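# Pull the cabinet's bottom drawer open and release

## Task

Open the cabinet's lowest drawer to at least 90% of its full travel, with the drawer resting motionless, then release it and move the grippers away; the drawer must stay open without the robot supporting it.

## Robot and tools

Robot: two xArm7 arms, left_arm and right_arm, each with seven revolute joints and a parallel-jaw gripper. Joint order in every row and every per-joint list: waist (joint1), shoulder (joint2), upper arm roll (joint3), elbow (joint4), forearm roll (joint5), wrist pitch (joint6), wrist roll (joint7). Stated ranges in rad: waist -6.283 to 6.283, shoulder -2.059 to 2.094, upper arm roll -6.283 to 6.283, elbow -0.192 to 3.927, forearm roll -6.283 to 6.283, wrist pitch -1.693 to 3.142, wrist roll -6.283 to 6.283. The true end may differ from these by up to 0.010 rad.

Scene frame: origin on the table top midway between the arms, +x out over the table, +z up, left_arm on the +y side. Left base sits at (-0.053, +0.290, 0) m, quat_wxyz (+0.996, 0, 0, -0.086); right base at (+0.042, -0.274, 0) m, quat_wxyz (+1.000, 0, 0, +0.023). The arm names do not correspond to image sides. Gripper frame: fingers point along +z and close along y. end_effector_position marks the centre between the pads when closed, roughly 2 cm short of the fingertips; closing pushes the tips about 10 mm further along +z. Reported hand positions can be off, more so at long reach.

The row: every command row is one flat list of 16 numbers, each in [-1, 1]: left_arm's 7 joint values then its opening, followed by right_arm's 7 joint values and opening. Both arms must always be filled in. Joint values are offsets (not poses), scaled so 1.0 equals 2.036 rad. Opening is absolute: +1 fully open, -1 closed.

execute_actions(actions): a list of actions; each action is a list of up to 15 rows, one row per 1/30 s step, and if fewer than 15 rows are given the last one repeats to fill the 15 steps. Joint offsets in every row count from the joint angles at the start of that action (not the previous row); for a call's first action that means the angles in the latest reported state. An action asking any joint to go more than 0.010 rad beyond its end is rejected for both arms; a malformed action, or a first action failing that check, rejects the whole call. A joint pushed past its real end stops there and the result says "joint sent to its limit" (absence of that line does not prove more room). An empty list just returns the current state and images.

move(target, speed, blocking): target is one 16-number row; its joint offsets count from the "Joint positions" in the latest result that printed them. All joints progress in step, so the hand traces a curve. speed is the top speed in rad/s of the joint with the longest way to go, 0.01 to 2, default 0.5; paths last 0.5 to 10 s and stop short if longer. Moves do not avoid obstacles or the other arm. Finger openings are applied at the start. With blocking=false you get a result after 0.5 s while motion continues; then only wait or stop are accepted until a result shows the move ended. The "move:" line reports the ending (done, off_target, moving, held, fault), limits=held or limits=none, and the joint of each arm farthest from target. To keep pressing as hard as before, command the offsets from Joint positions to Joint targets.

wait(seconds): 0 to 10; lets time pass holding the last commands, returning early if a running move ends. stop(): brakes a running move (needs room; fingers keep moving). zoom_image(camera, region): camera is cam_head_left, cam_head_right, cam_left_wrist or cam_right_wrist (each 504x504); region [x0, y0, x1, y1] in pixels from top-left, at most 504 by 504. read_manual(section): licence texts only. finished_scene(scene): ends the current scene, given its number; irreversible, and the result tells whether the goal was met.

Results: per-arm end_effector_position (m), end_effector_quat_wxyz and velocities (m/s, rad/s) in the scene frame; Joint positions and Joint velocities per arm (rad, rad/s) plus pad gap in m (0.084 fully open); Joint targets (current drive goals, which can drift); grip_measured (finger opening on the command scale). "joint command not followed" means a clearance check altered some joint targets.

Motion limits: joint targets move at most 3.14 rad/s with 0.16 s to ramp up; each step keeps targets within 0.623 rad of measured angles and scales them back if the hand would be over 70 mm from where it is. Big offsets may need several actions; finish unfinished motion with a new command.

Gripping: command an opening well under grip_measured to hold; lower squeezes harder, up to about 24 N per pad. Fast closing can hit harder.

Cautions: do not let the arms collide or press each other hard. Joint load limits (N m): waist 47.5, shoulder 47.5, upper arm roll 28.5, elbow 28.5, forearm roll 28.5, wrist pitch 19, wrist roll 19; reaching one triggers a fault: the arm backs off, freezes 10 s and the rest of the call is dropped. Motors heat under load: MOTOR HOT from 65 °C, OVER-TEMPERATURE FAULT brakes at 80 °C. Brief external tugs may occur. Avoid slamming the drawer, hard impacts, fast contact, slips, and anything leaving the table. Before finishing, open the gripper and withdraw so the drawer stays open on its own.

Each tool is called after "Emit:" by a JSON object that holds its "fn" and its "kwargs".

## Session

Emit:
{"fn": "execute_actions", "kwargs": {"actions": []}}

Scene clock: 0.00 s.
left_arm: end_effector_position=(+0.3707, +0.1826, +0.3089) grip_measured=+1.00 end_effector_quat_wxyz=(-0.026, +0.993, -0.094, -0.073) end_effector_velocity=(+0.000, -0.000, +0.000) end_effector_angular_velocity=(-0.001, +0.000, +0.000) | right_arm: end_effector_position=(+0.3078, -0.3381, +0.3413) grip_measured=+1.00 end_effector_quat_wxyz=(+0.400, -0.495, +0.443, +0.632) end_effector_velocity=(+0.000, +0.000, -0.000) end_effector_angular_velocity=(-0.000, +0.000, +0.001)
Joint names: [waist, shoulder, upper arm roll, elbow, forearm roll, wrist pitch, wrist roll]
Joint positions: left_arm=[-0.072 -0.012 -0.017  1.36   0.027  1.525 -0.076  0.084] | right_arm=[-0.546  0.28  -0.353  1.147  0.761  2.483  0.649  0.084]
Joint velocities: left_arm=[ 0.     0.    -0.     0.    -0.001 -0.    -0.     0.   ] | right_arm=[ 0.001 -0.    -0.    -0.    -0.    -0.     0.     0.   ]
Joint targets: left_arm=[-0.072 -0.012 -0.017 1.360 0.027 1.525 -0.076] | right_arm=[-0.546 0.280 -0.353 1.147 0.761 2.483 0.649]

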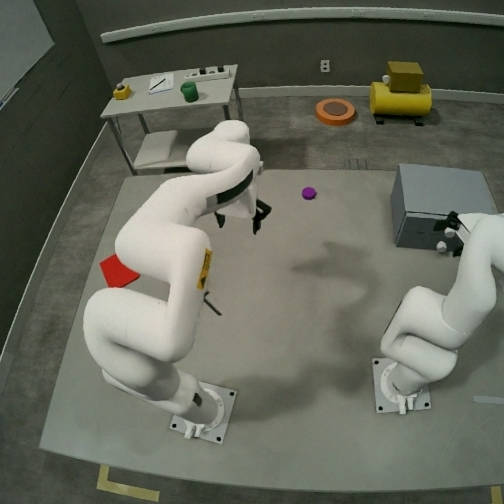

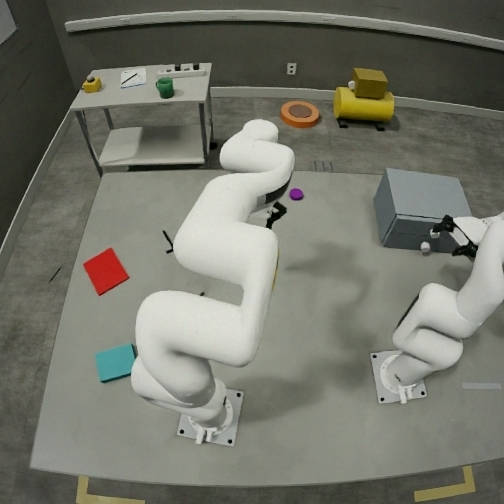

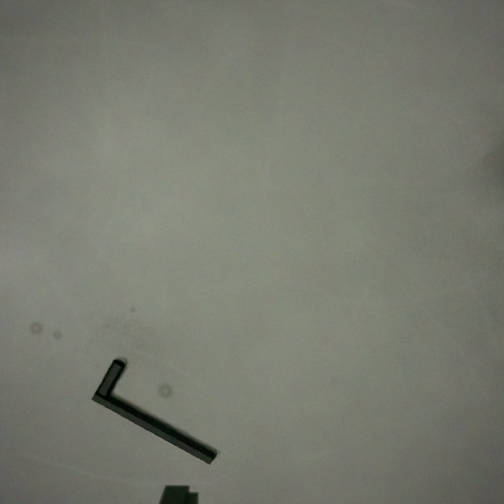

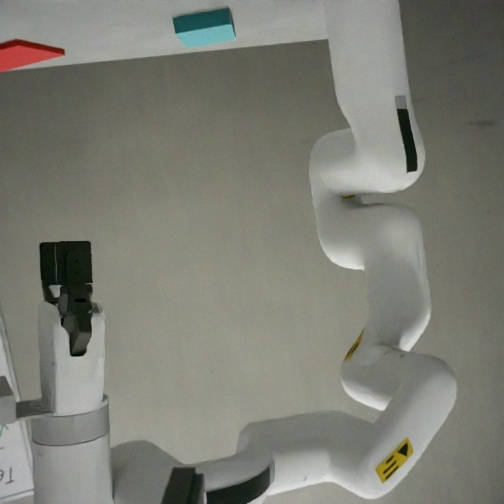

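Emit:
{"fn": "zoom_image", "kwargs": {"camera": "cam_head_left", "region": [370, 150, 504, 280]}}

Emit:
{"fn": "zoom_image", "kwargs": {"camera": "cam_head_right", "region": [360, 150, 494, 280]}}

Region (370, 150, 504, 280) of cam_head_left's 504x504 image, scaled by 3.761, with more detail than that image has; it fills the top 489 rows of this view, and the rest is white.

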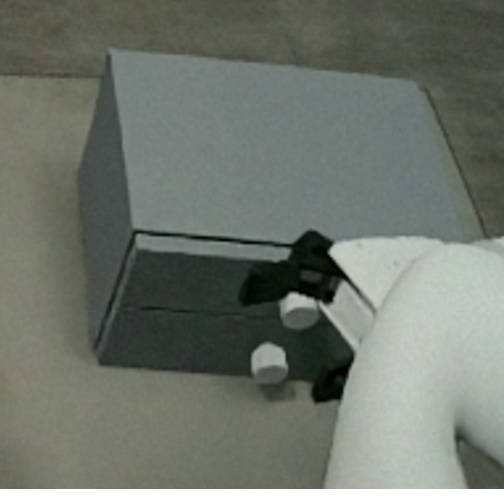

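Region (360, 150, 494, 280) of cam_head_right's 504x504 image, scaled by 3.761, with more detail than that image has; it fills the top 489 rows of this view, and the rest is white.

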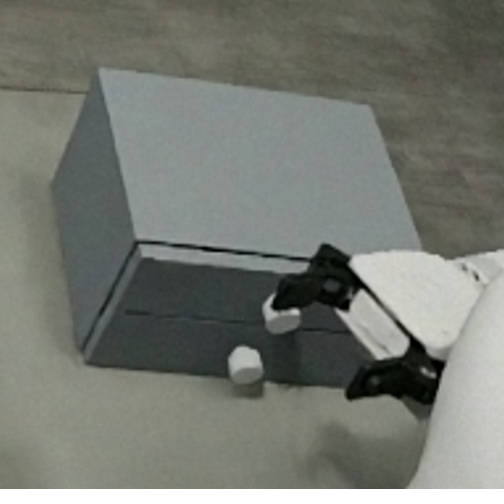

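Emit:
{"fn": "move", "kwargs": {"target": [0,0,0,0,0,0,0,1,-0.0611,-0.2886,0.1734,-0.429,0.4263,-0.605,-0.987,0.5], "speed": 1.3}}

Emit:
{"fn": "move", "kwargs": {"target": [0,0,0,0,0,0,0,1,0,0,0,0,0.2505,-0.3554,-0.5796,0.5], "speed": 1.3}}

Scene clock: 29.70 s.
left_arm: end_effector_position=(+0.3707, +0.1826, +0.3089) grip_measured=+1.00 end_effector_quat_wxyz=(-0.026, +0.993, -0.094, -0.073) end_effector_velocity=(+0.000, +0.001, -0.000) end_effector_angular_velocity=(+0.000, -0.000, +0.001) | right_arm: end_effector_position=(+0.4172, -0.2801, +0.1993) grip_measured=+0.49 end_effector_quat_wxyz=(-0.505, +0.764, -0.180, +0.360) end_effector_velocity=(-0.001, +0.000, -0.001) end_effector_angular_velocity=(-0.001, +0.002, -0.001)
Joint names: [waist, shoulder, upper arm roll, elbow, forearm roll, wrist pitch, wrist roll]
Joint positions: left_arm=[-0.072 -0.012 -0.017  1.36   0.027  1.525 -0.076  0.084] | right_arm=[-0.67  -0.308 -0.001  0.275  1.629  1.252 -1.36   0.065]
Joint velocities: left_arm=[ 0.001  0.     0.001 -0.     0.    -0.    -0.     0.   ] | right_arm=[-0.    -0.001  0.001 -0.004  0.001 -0.002 -0.002  0.   ]
Joint targets: left_arm=[-0.072 -0.012 -0.017 1.360 0.027 1.525 -0.076] | right_arm=[-0.670 -0.308 -0.000 0.274 1.629 1.251 -1.360]
move: done; limits=none; left_arm: farthest joint: the waist, 0.000 radians from its target (0.000 radians at the start); right_arm: farthest joint: the upper arm roll, 0.001 radians from its target (0.353 radians at the start)

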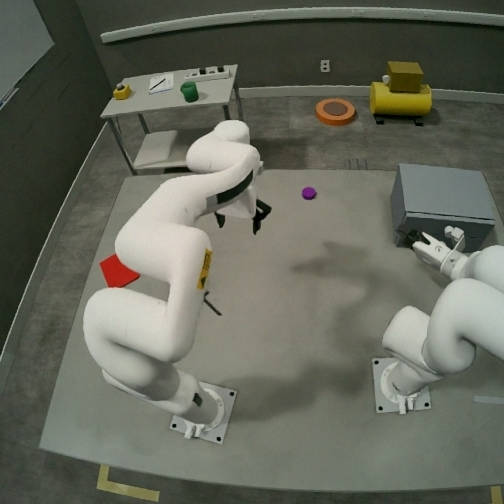

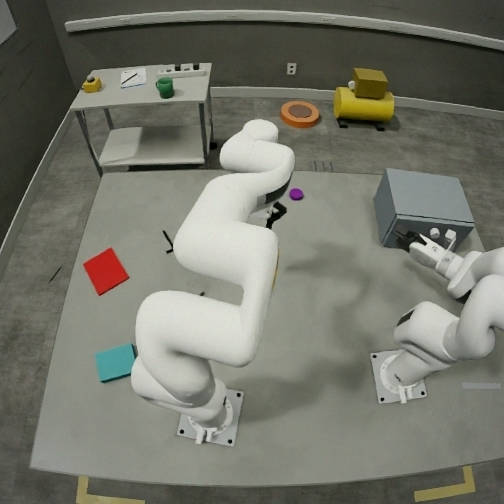

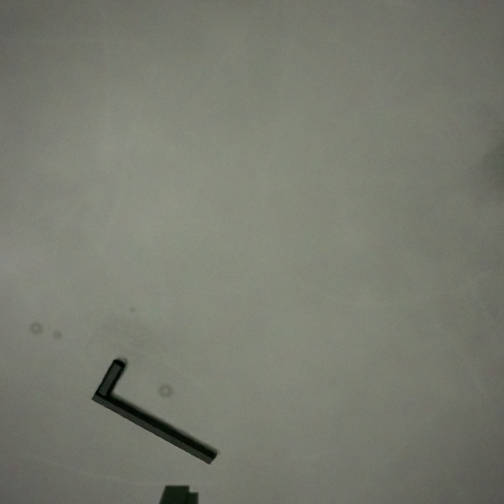

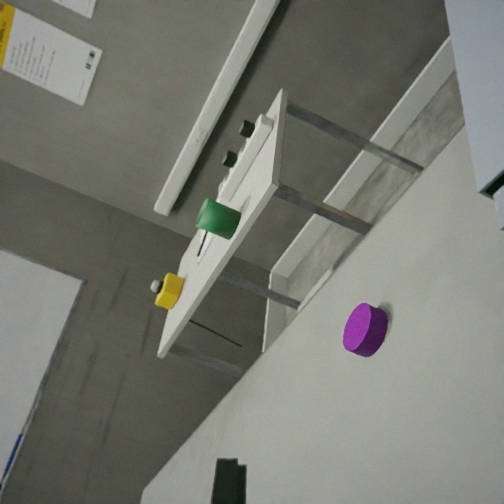

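Scene clock: 31.23 s.
left_arm: end_effector_position=(+0.3707, +0.1826, +0.3089) grip_measured=+1.00 end_effector_quat_wxyz=(-0.026, +0.993, -0.094, -0.073) end_effector_velocity=(-0.000, -0.000, -0.000) end_effector_angular_velocity=(-0.001, +0.001, +0.001) | right_arm: end_effector_position=(+0.3825, -0.4559, +0.1234) grip_measured=+0.49 end_effector_quat_wxyz=(+0.018, +0.886, -0.036, +0.462) end_effector_velocity=(-0.001, -0.000, -0.000) end_effector_angular_velocity=(-0.002, +0.002, -0.001)
Joint names: [waist, shoulder, upper arm roll, elbow, forearm roll, wrist pitch, wrist roll]
Joint positions: left_arm=[-0.072 -0.012 -0.017  1.36   0.027  1.525 -0.076  0.084] | right_arm=[-0.67  -0.308 -0.001  0.275  2.138  0.528 -2.539  0.065]
Joint velocities: left_arm=[-0.     0.001  0.     0.    -0.002  0.    -0.001 -0.   ] | right_arm=[-0.    -0.    -0.    -0.     0.001 -0.003 -0.002  0.   ]
Joint targets: left_arm=[-0.072 -0.012 -0.017 1.360 0.027 1.525 -0.076] | right_arm=[-0.670 -0.308 -0.001 0.275 2.139 0.528 -2.540]
move: done; limits=none; left_arm: farthest joint: the waist, 0.000 radians from its target (0.000 radians at the start); right_arm: farthest joint: the forearm roll, 0.001 radians from its target (0.510 radians at the start)

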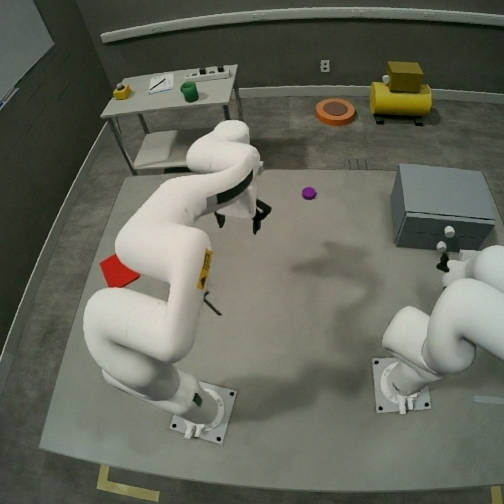

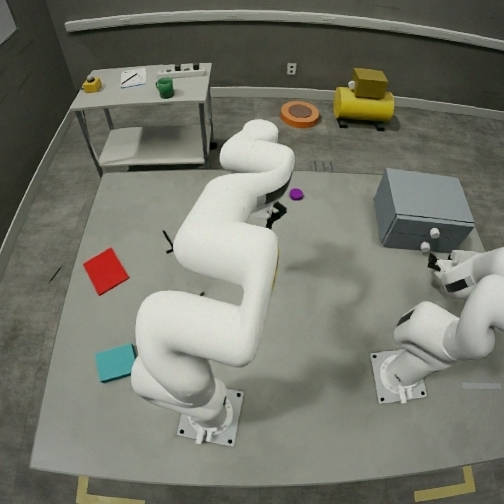

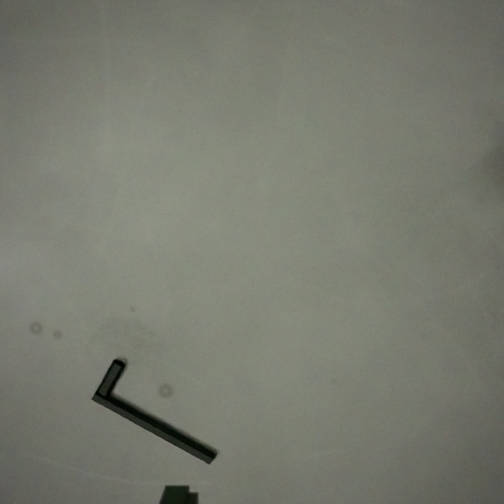

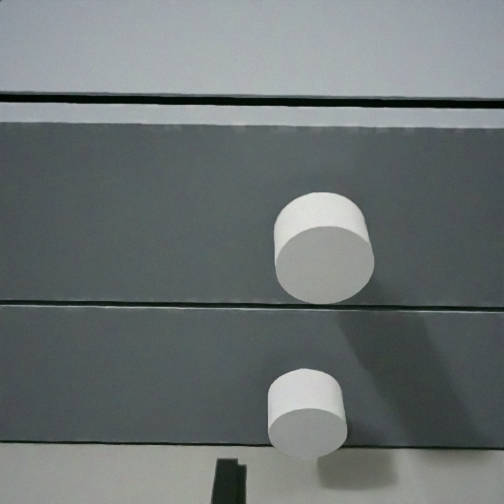

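Emit:
{"fn": "zoom_image", "kwargs": {"camera": "cam_right_wrist", "region": [190, 340, 390, 504]}}

Emit:
{"fn": "zoom_image", "kwargs": {"camera": "cam_right_wrist", "region": [230, 170, 430, 330]}}

Region (190, 340, 390, 504) of cam_right_wrist's 504x504 image, scaled by 2.520, with more detail than that image has; it fills the top 413 rows of this view, and the rest is white.

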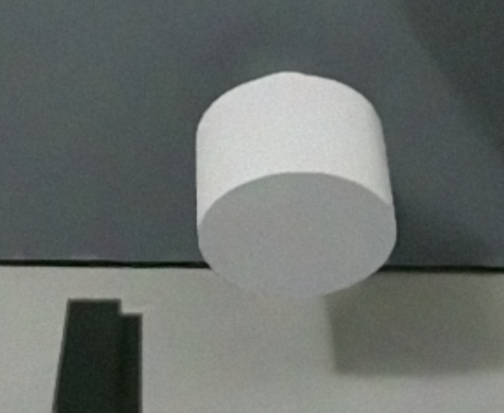

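Region (230, 170, 430, 330) of cam_right_wrist's 504x504 image, scaled by 2.520, with more detail than that image has; it fills the top 403 rows of this view, and the rest is white.

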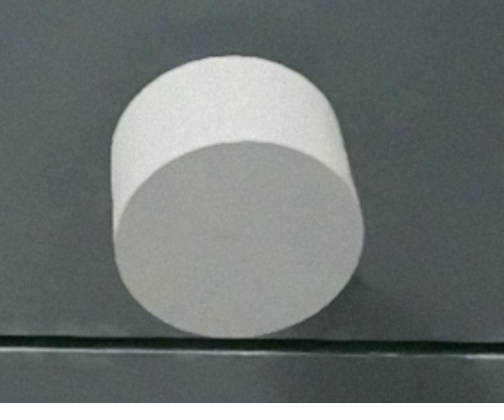

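Emit:
{"fn": "move", "kwargs": {"target": [0,0,0,0,0,0,0,1,0.0845,0.1426,0.0005,0.119,0.0982,-0.0837,-0.0378,0.5], "speed": 0.4}}

Scene clock: 64.87 s.
left_arm: end_effector_position=(+0.3707, +0.1826, +0.3089) grip_measured=+1.00 end_effector_quat_wxyz=(-0.026, +0.993, -0.094, -0.073) end_effector_velocity=(-0.000, +0.000, -0.000) end_effector_angular_velocity=(-0.002, +0.001, +0.001) | right_arm: end_effector_position=(+0.4361, -0.4519, +0.0860) grip_measured=+0.49 end_effector_quat_wxyz=(+0.020, +0.916, -0.046, +0.398) end_effector_velocity=(+0.001, +0.001, -0.000) end_effector_angular_velocity=(+0.000, +0.000, +0.002)
Joint names: [waist, shoulder, upper arm roll, elbow, forearm roll, wrist pitch, wrist roll]
Joint positions: left_arm=[-0.072 -0.012 -0.017  1.36   0.027  1.525 -0.076  0.084] | right_arm=[-0.498 -0.018  0.     0.517  2.338  0.358 -2.616  0.065]
Joint velocities: left_arm=[ 0.001 -0.     0.    -0.    -0.002  0.     0.     0.   ] | right_arm=[ 0.002  0.003  0.001  0.003  0.001 -0.    -0.     0.   ]
Joint targets: left_arm=[-0.072 -0.012 -0.017 1.360 0.027 1.525 -0.076] | right_arm=[-0.498 -0.017 0.001 0.517 2.338 0.358 -2.616]
move: done; limits=none; left_arm: farthest joint: the waist, 0.000 radians from its target (0.000 radians at the start); right_arm: farthest joint: the elbow, 0.001 radians from its target (0.243 radians at the start)

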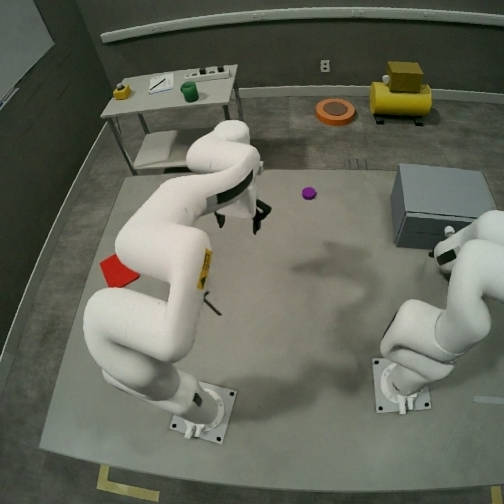

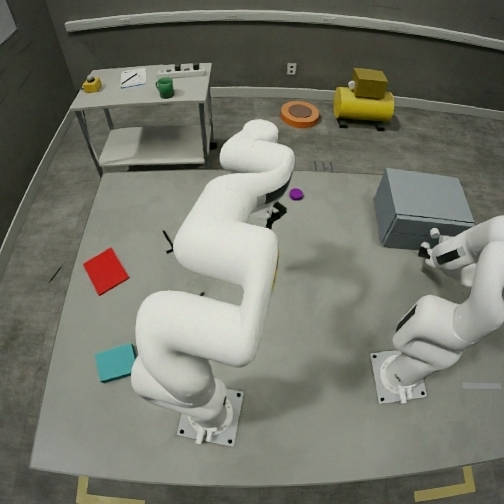

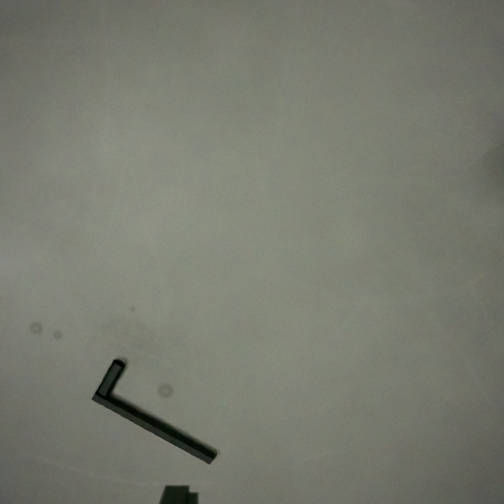

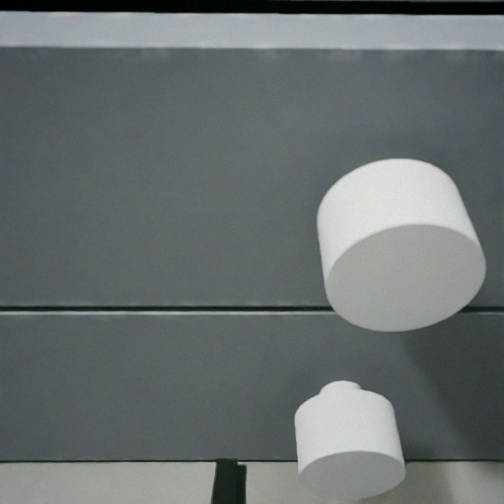

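Emit:
{"fn": "move", "kwargs": {"target": [0,0,0,0,0,0,0,1,0.0079,0.099,0,0.0661,0.0688,0.0218,-0.0668,0.5], "speed": 0.3}}

Emit:
{"fn": "execute_actions", "kwargs": {"actions": [[[0,0,0,0,0,0,0,1,0,0,0,0,0,0,0,0.3],[0,0,0,0,0,0,0,1,0,0,0,0,0,0,0,0.2],[0,0,0,0,0,0,0,1,0,0,0,0,0,0,0,0.1],[0,0,0,0,0,0,0,1,0,0,0,0,0,0,0,0.0],[0,0,0,0,0,0,0,1,0,0,0,0,0,0,0,-0.1],[0,0,0,0,0,0,0,1,0,0,0,0,0,0,0,-0.17],[0,0,0,0,0,0,0,1,0,0,0,0,0,0,0,-0.24],[0,0,0,0,0,0,0,1,0,0,0,0,0,0,0,-0.3],[0,0,0,0,0,0,0,1,0,0,0,0,0,0,0,-0.36],[0,0,0,0,0,0,0,1,0,0,0,0,0,0,0,-0.42],[0,0,0,0,0,0,0,1,0,0,0,0,0,0,0,-0.5],[0,0,0,0,0,0,0,1,0,0,0,0,0,0,0,-0.6],[0,0,0,0,0,0,0,1,0,0,0,0,0,0,0,-0.7],[0,0,0,0,0,0,0,1,0,0,0,0,0,0,0,-0.8]]]}}

Scene clock: 86.20 s.
left_arm: end_effector_position=(+0.3707, +0.1826, +0.3089) grip_measured=+1.00 end_effector_quat_wxyz=(-0.026, +0.993, -0.094, -0.073) end_effector_velocity=(+0.000, +0.000, +0.000) end_effector_angular_velocity=(-0.001, -0.001, +0.003) | right_arm: end_effector_position=(+0.4723, -0.4552, +0.0518) grip_measured=+0.49 end_effector_quat_wxyz=(+0.020, +0.916, -0.045, +0.398) end_effector_velocity=(+0.001, -0.000, -0.000) end_effector_angular_velocity=(-0.000, -0.001, -0.000)
Joint names: [waist, shoulder, upper arm roll, elbow, forearm roll, wrist pitch, wrist roll]
Joint positions: left_arm=[-0.072 -0.012 -0.017  1.36   0.027  1.525 -0.076  0.084] | right_arm=[-0.482  0.183  0.     0.651  2.478  0.402 -2.752  0.065]
Joint velocities: left_arm=[-0.    -0.001  0.001  0.    -0.001 -0.    -0.001  0.   ] | right_arm=[ 0.     0.003 -0.     0.003  0.001  0.    -0.001 -0.   ]
Joint targets: left_arm=[-0.072 -0.012 -0.017 1.360 0.027 1.525 -0.076] | right_arm=[-0.482 0.184 0.000 0.651 2.478 0.402 -2.752]
move: done; limits=none; left_arm: farthest joint: the waist, 0.000 radians from its target (0.000 radians at the start); right_arm: farthest joint: the elbow, 0.001 radians from its target (0.135 radians at the start)

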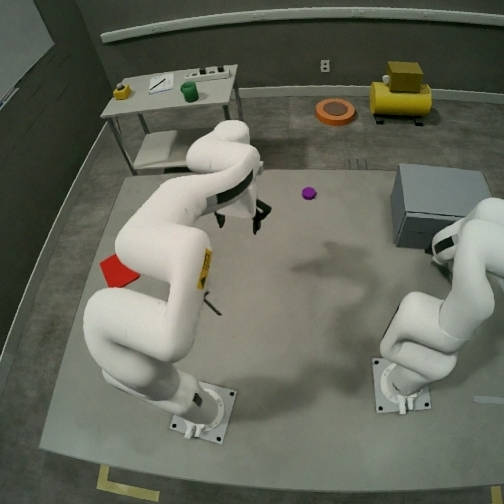

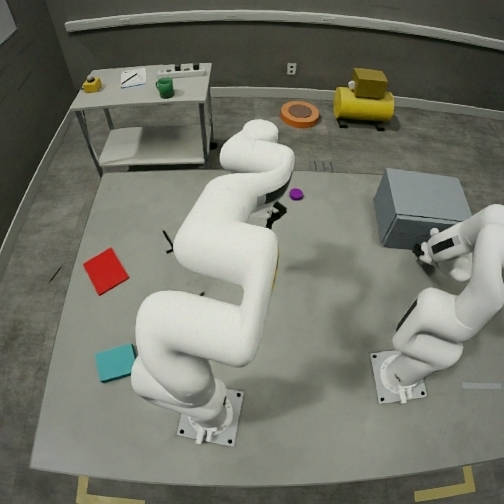

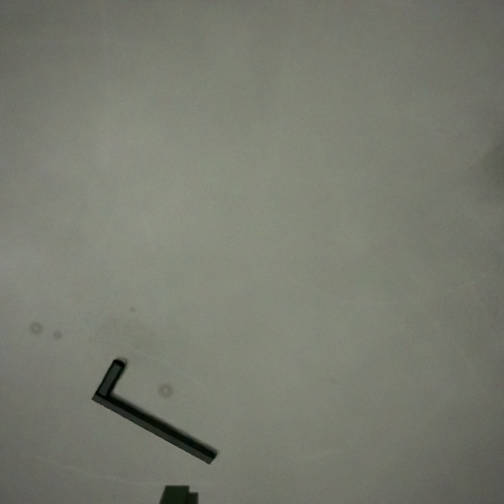

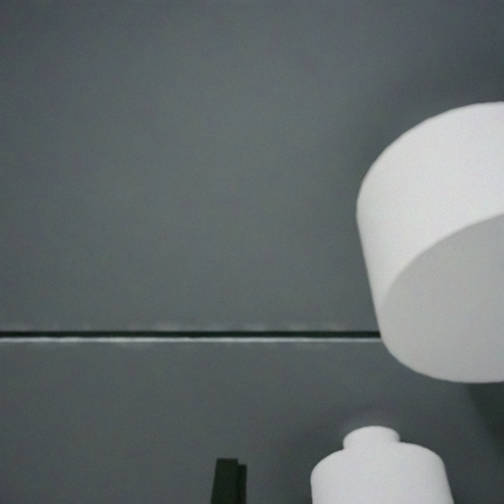

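Scene clock: 86.70 s.
left_arm: end_effector_position=(+0.3707, +0.1826, +0.3089) grip_measured=+1.00 end_effector_quat_wxyz=(-0.026, +0.993, -0.094, -0.073) end_effector_velocity=(-0.000, -0.000, +0.000) end_effector_angular_velocity=(-0.000, -0.001, -0.000) | right_arm: end_effector_position=(+0.4723, -0.4549, +0.0518) grip_measured=-0.29 end_effector_quat_wxyz=(+0.020, +0.916, -0.045, +0.398) end_effector_velocity=(+0.000, -0.000, -0.000) end_effector_angular_velocity=(+0.000, -0.000, -0.001)
Joint names: [waist, shoulder, upper arm roll, elbow, forearm roll, wrist pitch, wrist roll]
Joint positions: left_arm=[-0.072 -0.012 -0.017  1.36   0.027  1.525 -0.076  0.084] | right_arm=[-0.482  0.183  0.001  0.651  2.478  0.402 -2.752  0.032]
Joint velocities: left_arm=[-0.    -0.001 -0.    -0.    -0.    -0.    -0.     0.   ] | right_arm=[-0.     0.001 -0.001  0.001  0.     0.     0.     0.   ]
Joint targets: left_arm=[-0.072 -0.012 -0.017 1.360 0.027 1.525 -0.076] | right_arm=[-0.482 0.183 0.000 0.651 2.478 0.402 -2.752]

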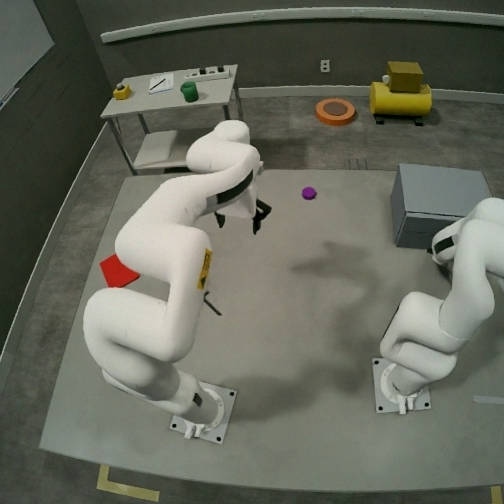

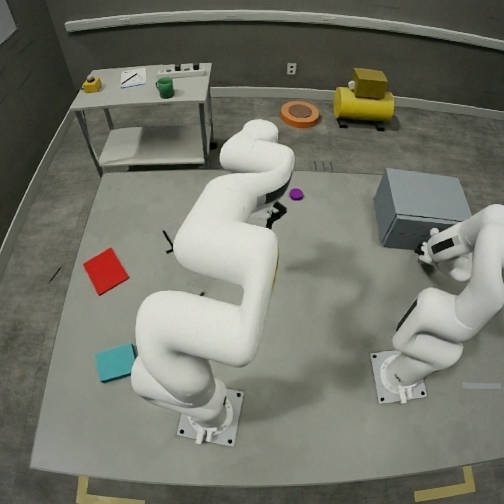

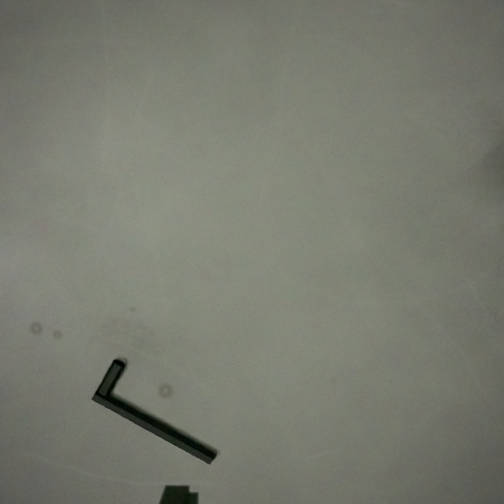

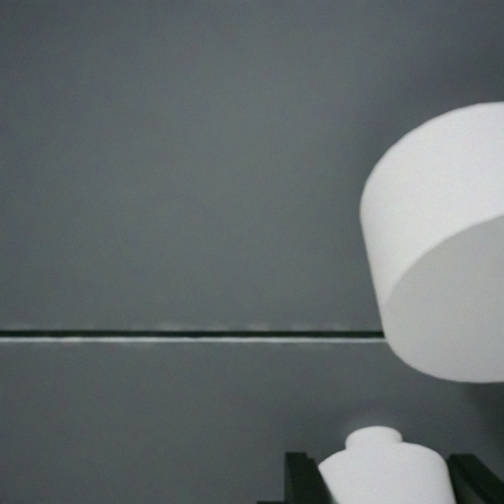

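Emit:
{"fn": "move", "kwargs": {"target": [0,0,0,0,0,0,0,1,-0.0417,-0.0752,0,-0.1031,-0.0285,0.0329,-0.0098,-0.8], "speed": 0.28}}

Emit:
{"fn": "move", "kwargs": {"target": [0,0,0,0,0,0,0,1,-0.0594,-0.0822,0,-0.098,-0.0629,0.0274,0.0098,-0.8], "speed": 0.28}}

Scene clock: 93.23 s.
left_arm: end_effector_position=(+0.3707, +0.1826, +0.3089) grip_measured=+1.00 end_effector_quat_wxyz=(-0.026, +0.993, -0.094, -0.073) end_effector_velocity=(-0.000, -0.001, -0.000) end_effector_angular_velocity=(-0.001, +0.000, -0.002) | right_arm: end_effector_position=(+0.4077, -0.4495, +0.0521) grip_measured=-0.29 end_effector_quat_wxyz=(+0.020, +0.916, -0.046, +0.398) end_effector_velocity=(-0.001, +0.001, -0.001) end_effector_angular_velocity=(+0.001, +0.001, +0.001)
Joint names: [waist, shoulder, upper arm roll, elbow, forearm roll, wrist pitch, wrist roll]
Joint positions: left_arm=[-0.072 -0.012 -0.017  1.36   0.027  1.525 -0.076  0.084] | right_arm=[-0.567  0.03  -0.     0.442  2.42   0.469 -2.772  0.032]
Joint velocities: left_arm=[-0.001  0.001 -0.001  0.    -0.001 -0.     0.001 -0.   ] | right_arm=[-0.    -0.     0.001 -0.002 -0.     0.001  0.     0.   ]
Joint targets: left_arm=[-0.072 -0.012 -0.017 1.360 0.027 1.525 -0.076] | right_arm=[-0.567 0.030 0.001 0.441 2.420 0.469 -2.772]
move: done; limits=none; left_arm: farthest joint: the waist, 0.000 radians from its target (0.000 radians at the start); right_arm: farthest joint: the upper arm roll, 0.001 radians from its target (0.001 radians at the start)

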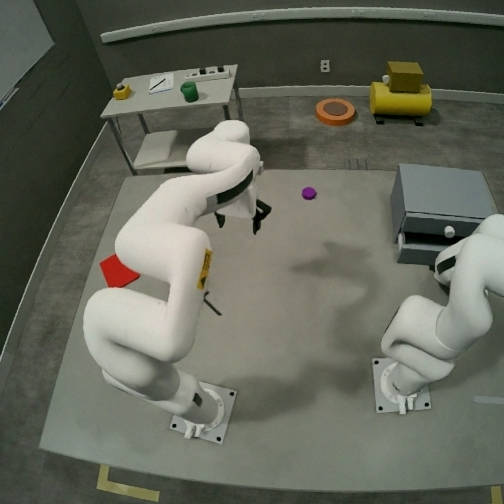

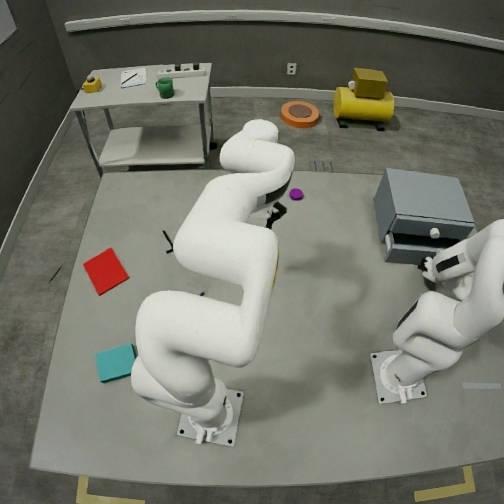

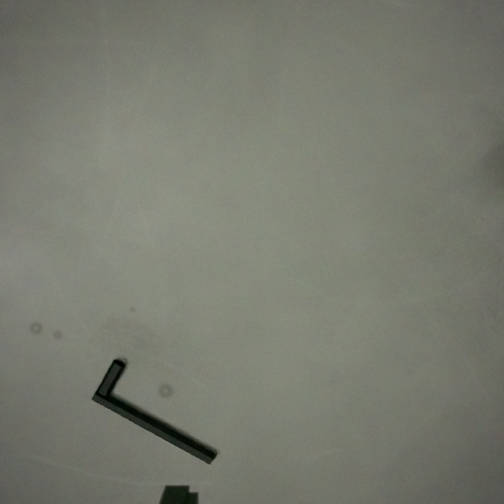

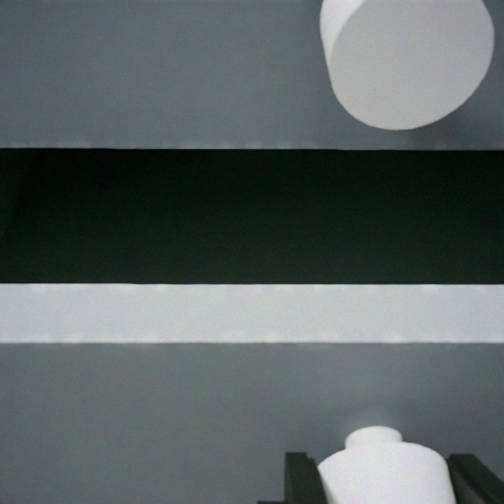

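Scene clock: 94.30 s.
left_arm: end_effector_position=(+0.3707, +0.1826, +0.3089) grip_measured=+1.00 end_effector_quat_wxyz=(-0.026, +0.993, -0.094, -0.073) end_effector_velocity=(-0.000, +0.000, -0.001) end_effector_angular_velocity=(+0.001, +0.001, +0.001) | right_arm: end_effector_position=(+0.3432, -0.4441, +0.0524) grip_measured=-0.29 end_effector_quat_wxyz=(+0.021, +0.916, -0.047, +0.398) end_effector_velocity=(+0.000, +0.001, -0.000) end_effector_angular_velocity=(+0.001, -0.001, +0.003)
Joint names: [waist, shoulder, upper arm roll, elbow, forearm roll, wrist pitch, wrist roll]
Joint positions: left_arm=[-0.072 -0.012 -0.017  1.36   0.027  1.525 -0.076  0.084] | right_arm=[-0.689 -0.137 -0.001  0.243  2.292  0.524 -2.752  0.032]
Joint velocities: left_arm=[ 0.     0.001  0.    -0.001  0.001 -0.    -0.001 -0.   ] | right_arm=[ 0.    -0.     0.002 -0.001 -0.001  0.003  0.001  0.   ]
Joint targets: left_arm=[-0.072 -0.012 -0.017 1.360 0.027 1.525 -0.076] | right_arm=[-0.688 -0.137 -0.000 0.242 2.292 0.524 -2.752]
move: done; limits=none; left_arm: farthest joint: the waist, 0.000 radians from its target (0.000 radians at the start); right_arm: farthest joint: the waist, 0.001 radians from its target (0.121 radians at the start)

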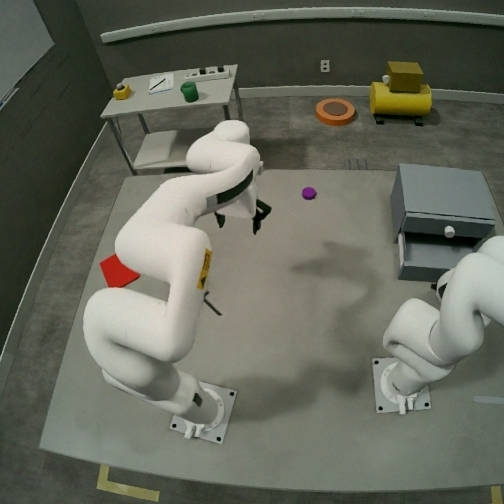

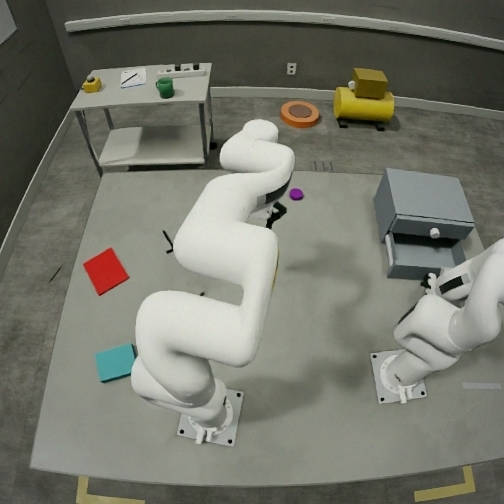

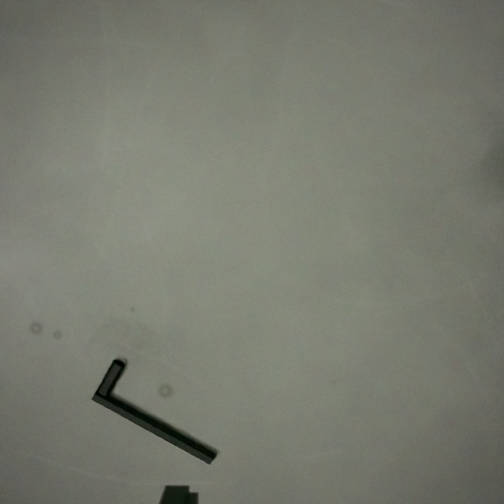

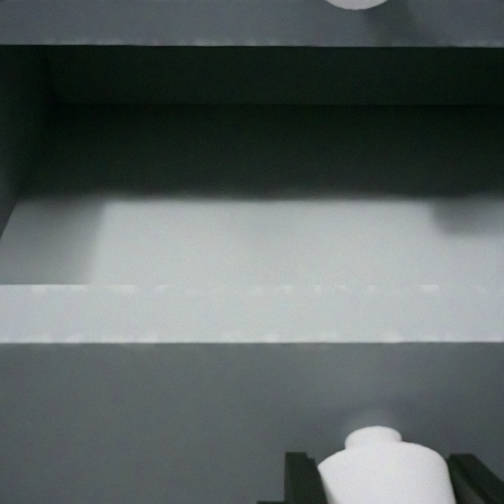

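Emit:
{"fn": "move", "kwargs": {"target": [0,0,0,0,0,0,0,1,-0.042,-0.0465,0,-0.0476,-0.0545,0.0125,0.0172,-0.8], "speed": 0.22}}

Emit:
{"fn": "move", "kwargs": {"target": [0,0,0,0,0,0,0,1,-0.0482,-0.0474,0,-0.043,-0.0642,0.0129,0.0243,-0.8], "speed": 0.18}}

Scene clock: 99.30 s.
left_arm: end_effector_position=(+0.3707, +0.1826, +0.3089) grip_measured=+1.00 end_effector_quat_wxyz=(-0.026, +0.993, -0.094, -0.073) end_effector_velocity=(+0.000, +0.000, -0.000) end_effector_angular_velocity=(+0.000, +0.000, +0.000) | right_arm: end_effector_position=(+0.3106, -0.4411, +0.0523) grip_measured=-0.29 end_effector_quat_wxyz=(+0.021, +0.916, -0.047, +0.398) end_effector_velocity=(+0.000, -0.000, +0.000) end_effector_angular_velocity=(-0.000, -0.001, -0.001)
Joint names: [waist, shoulder, upper arm roll, elbow, forearm roll, wrist pitch, wrist roll]
Joint positions: left_arm=[-0.072 -0.012 -0.017  1.36   0.027  1.525 -0.076  0.084] | right_arm=[-0.774 -0.232 -0.001  0.146  2.181  0.549 -2.717  0.032]
Joint velocities: left_arm=[-0.     0.     0.001 -0.     0.    -0.     0.001 -0.   ] | right_arm=[-0.001  0.    -0.001  0.    -0.001  0.     0.    -0.   ]
Joint targets: left_arm=[-0.072 -0.012 -0.017 1.360 0.027 1.525 -0.076] | right_arm=[-0.774 -0.232 -0.001 0.146 2.181 0.549 -2.717]
move: done; limits=none; left_arm: farthest joint: the waist, 0.000 radians from its target (0.000 radians at the start); right_arm: farthest joint: the waist, 0.000 radians from its target (0.086 radians at the start)

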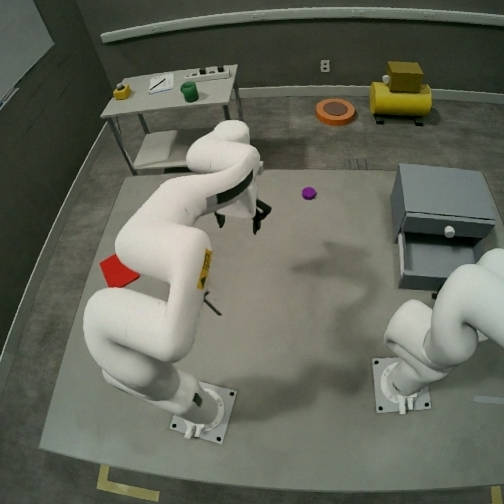

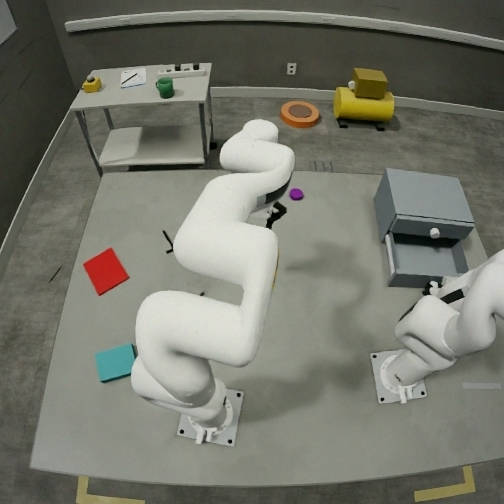

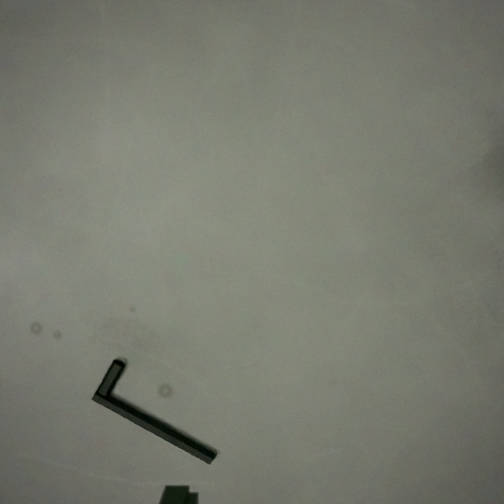

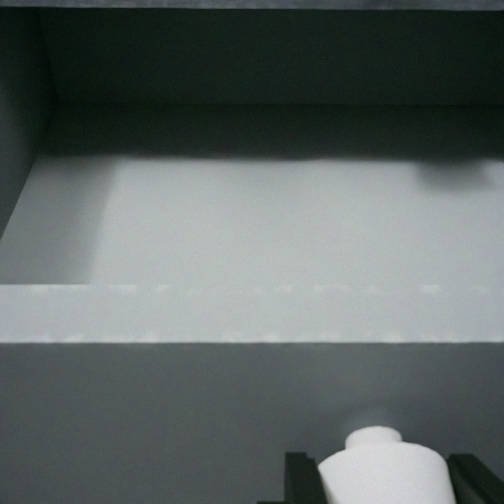

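Scene clock: 100.37 s.
left_arm: end_effector_position=(+0.3707, +0.1826, +0.3089) grip_measured=+1.00 end_effector_quat_wxyz=(-0.026, +0.993, -0.094, -0.073) end_effector_velocity=(+0.000, -0.000, +0.000) end_effector_angular_velocity=(-0.001, -0.001, -0.001) | right_arm: end_effector_position=(+0.2813, -0.4387, +0.0525) grip_measured=-0.29 end_effector_quat_wxyz=(+0.021, +0.916, -0.048, +0.398) end_effector_velocity=(-0.001, +0.001, -0.001) end_effector_angular_velocity=(+0.001, +0.001, +0.001)
Joint names: [waist, shoulder, upper arm roll, elbow, forearm roll, wrist pitch, wrist roll]
Joint positions: left_arm=[-0.072 -0.012 -0.017  1.36   0.027  1.525 -0.076  0.084] | right_arm=[-0.872 -0.328 -0.001  0.059  2.051  0.575 -2.668  0.032]
Joint velocities: left_arm=[ 0.    -0.001  0.     0.    -0.001 -0.     0.001 -0.   ] | right_arm=[-0.    -0.001  0.001 -0.002 -0.001  0.     0.     0.   ]
Joint targets: left_arm=[-0.072 -0.012 -0.017 1.360 0.027 1.525 -0.076] | right_arm=[-0.872 -0.328 -0.001 0.059 2.051 0.575 -2.668]
move: done; limits=none; left_arm: farthest joint: the waist, 0.000 radians from its target (0.000 radians at the start); right_arm: farthest joint: the shoulder, 0.001 radians from its target (0.097 radians at the start)

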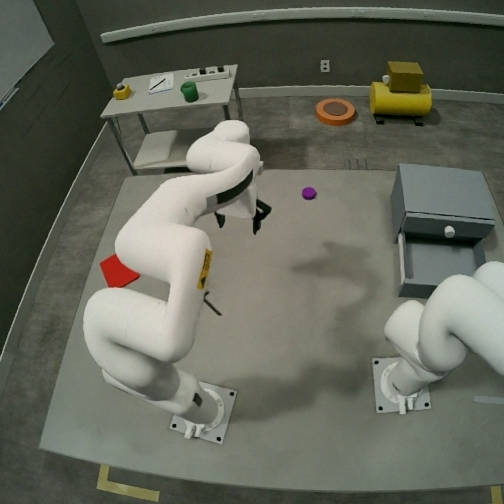

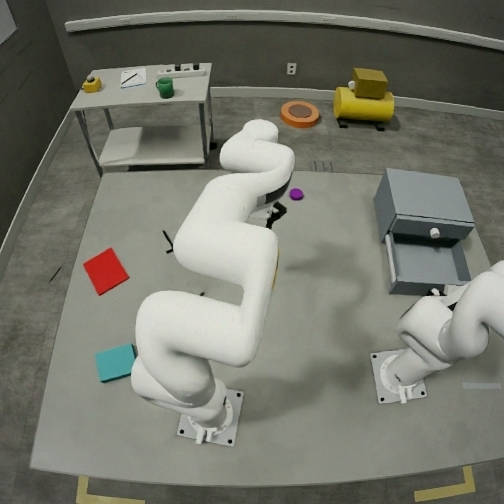

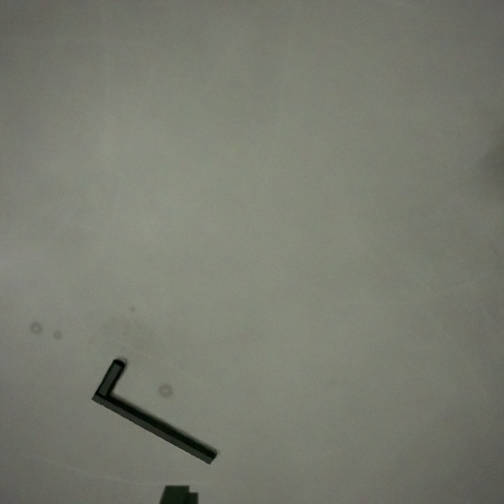

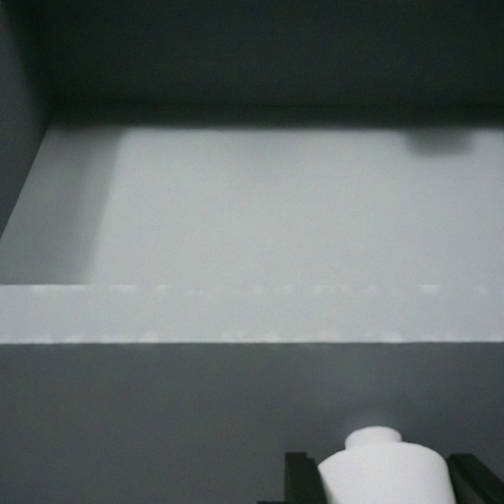

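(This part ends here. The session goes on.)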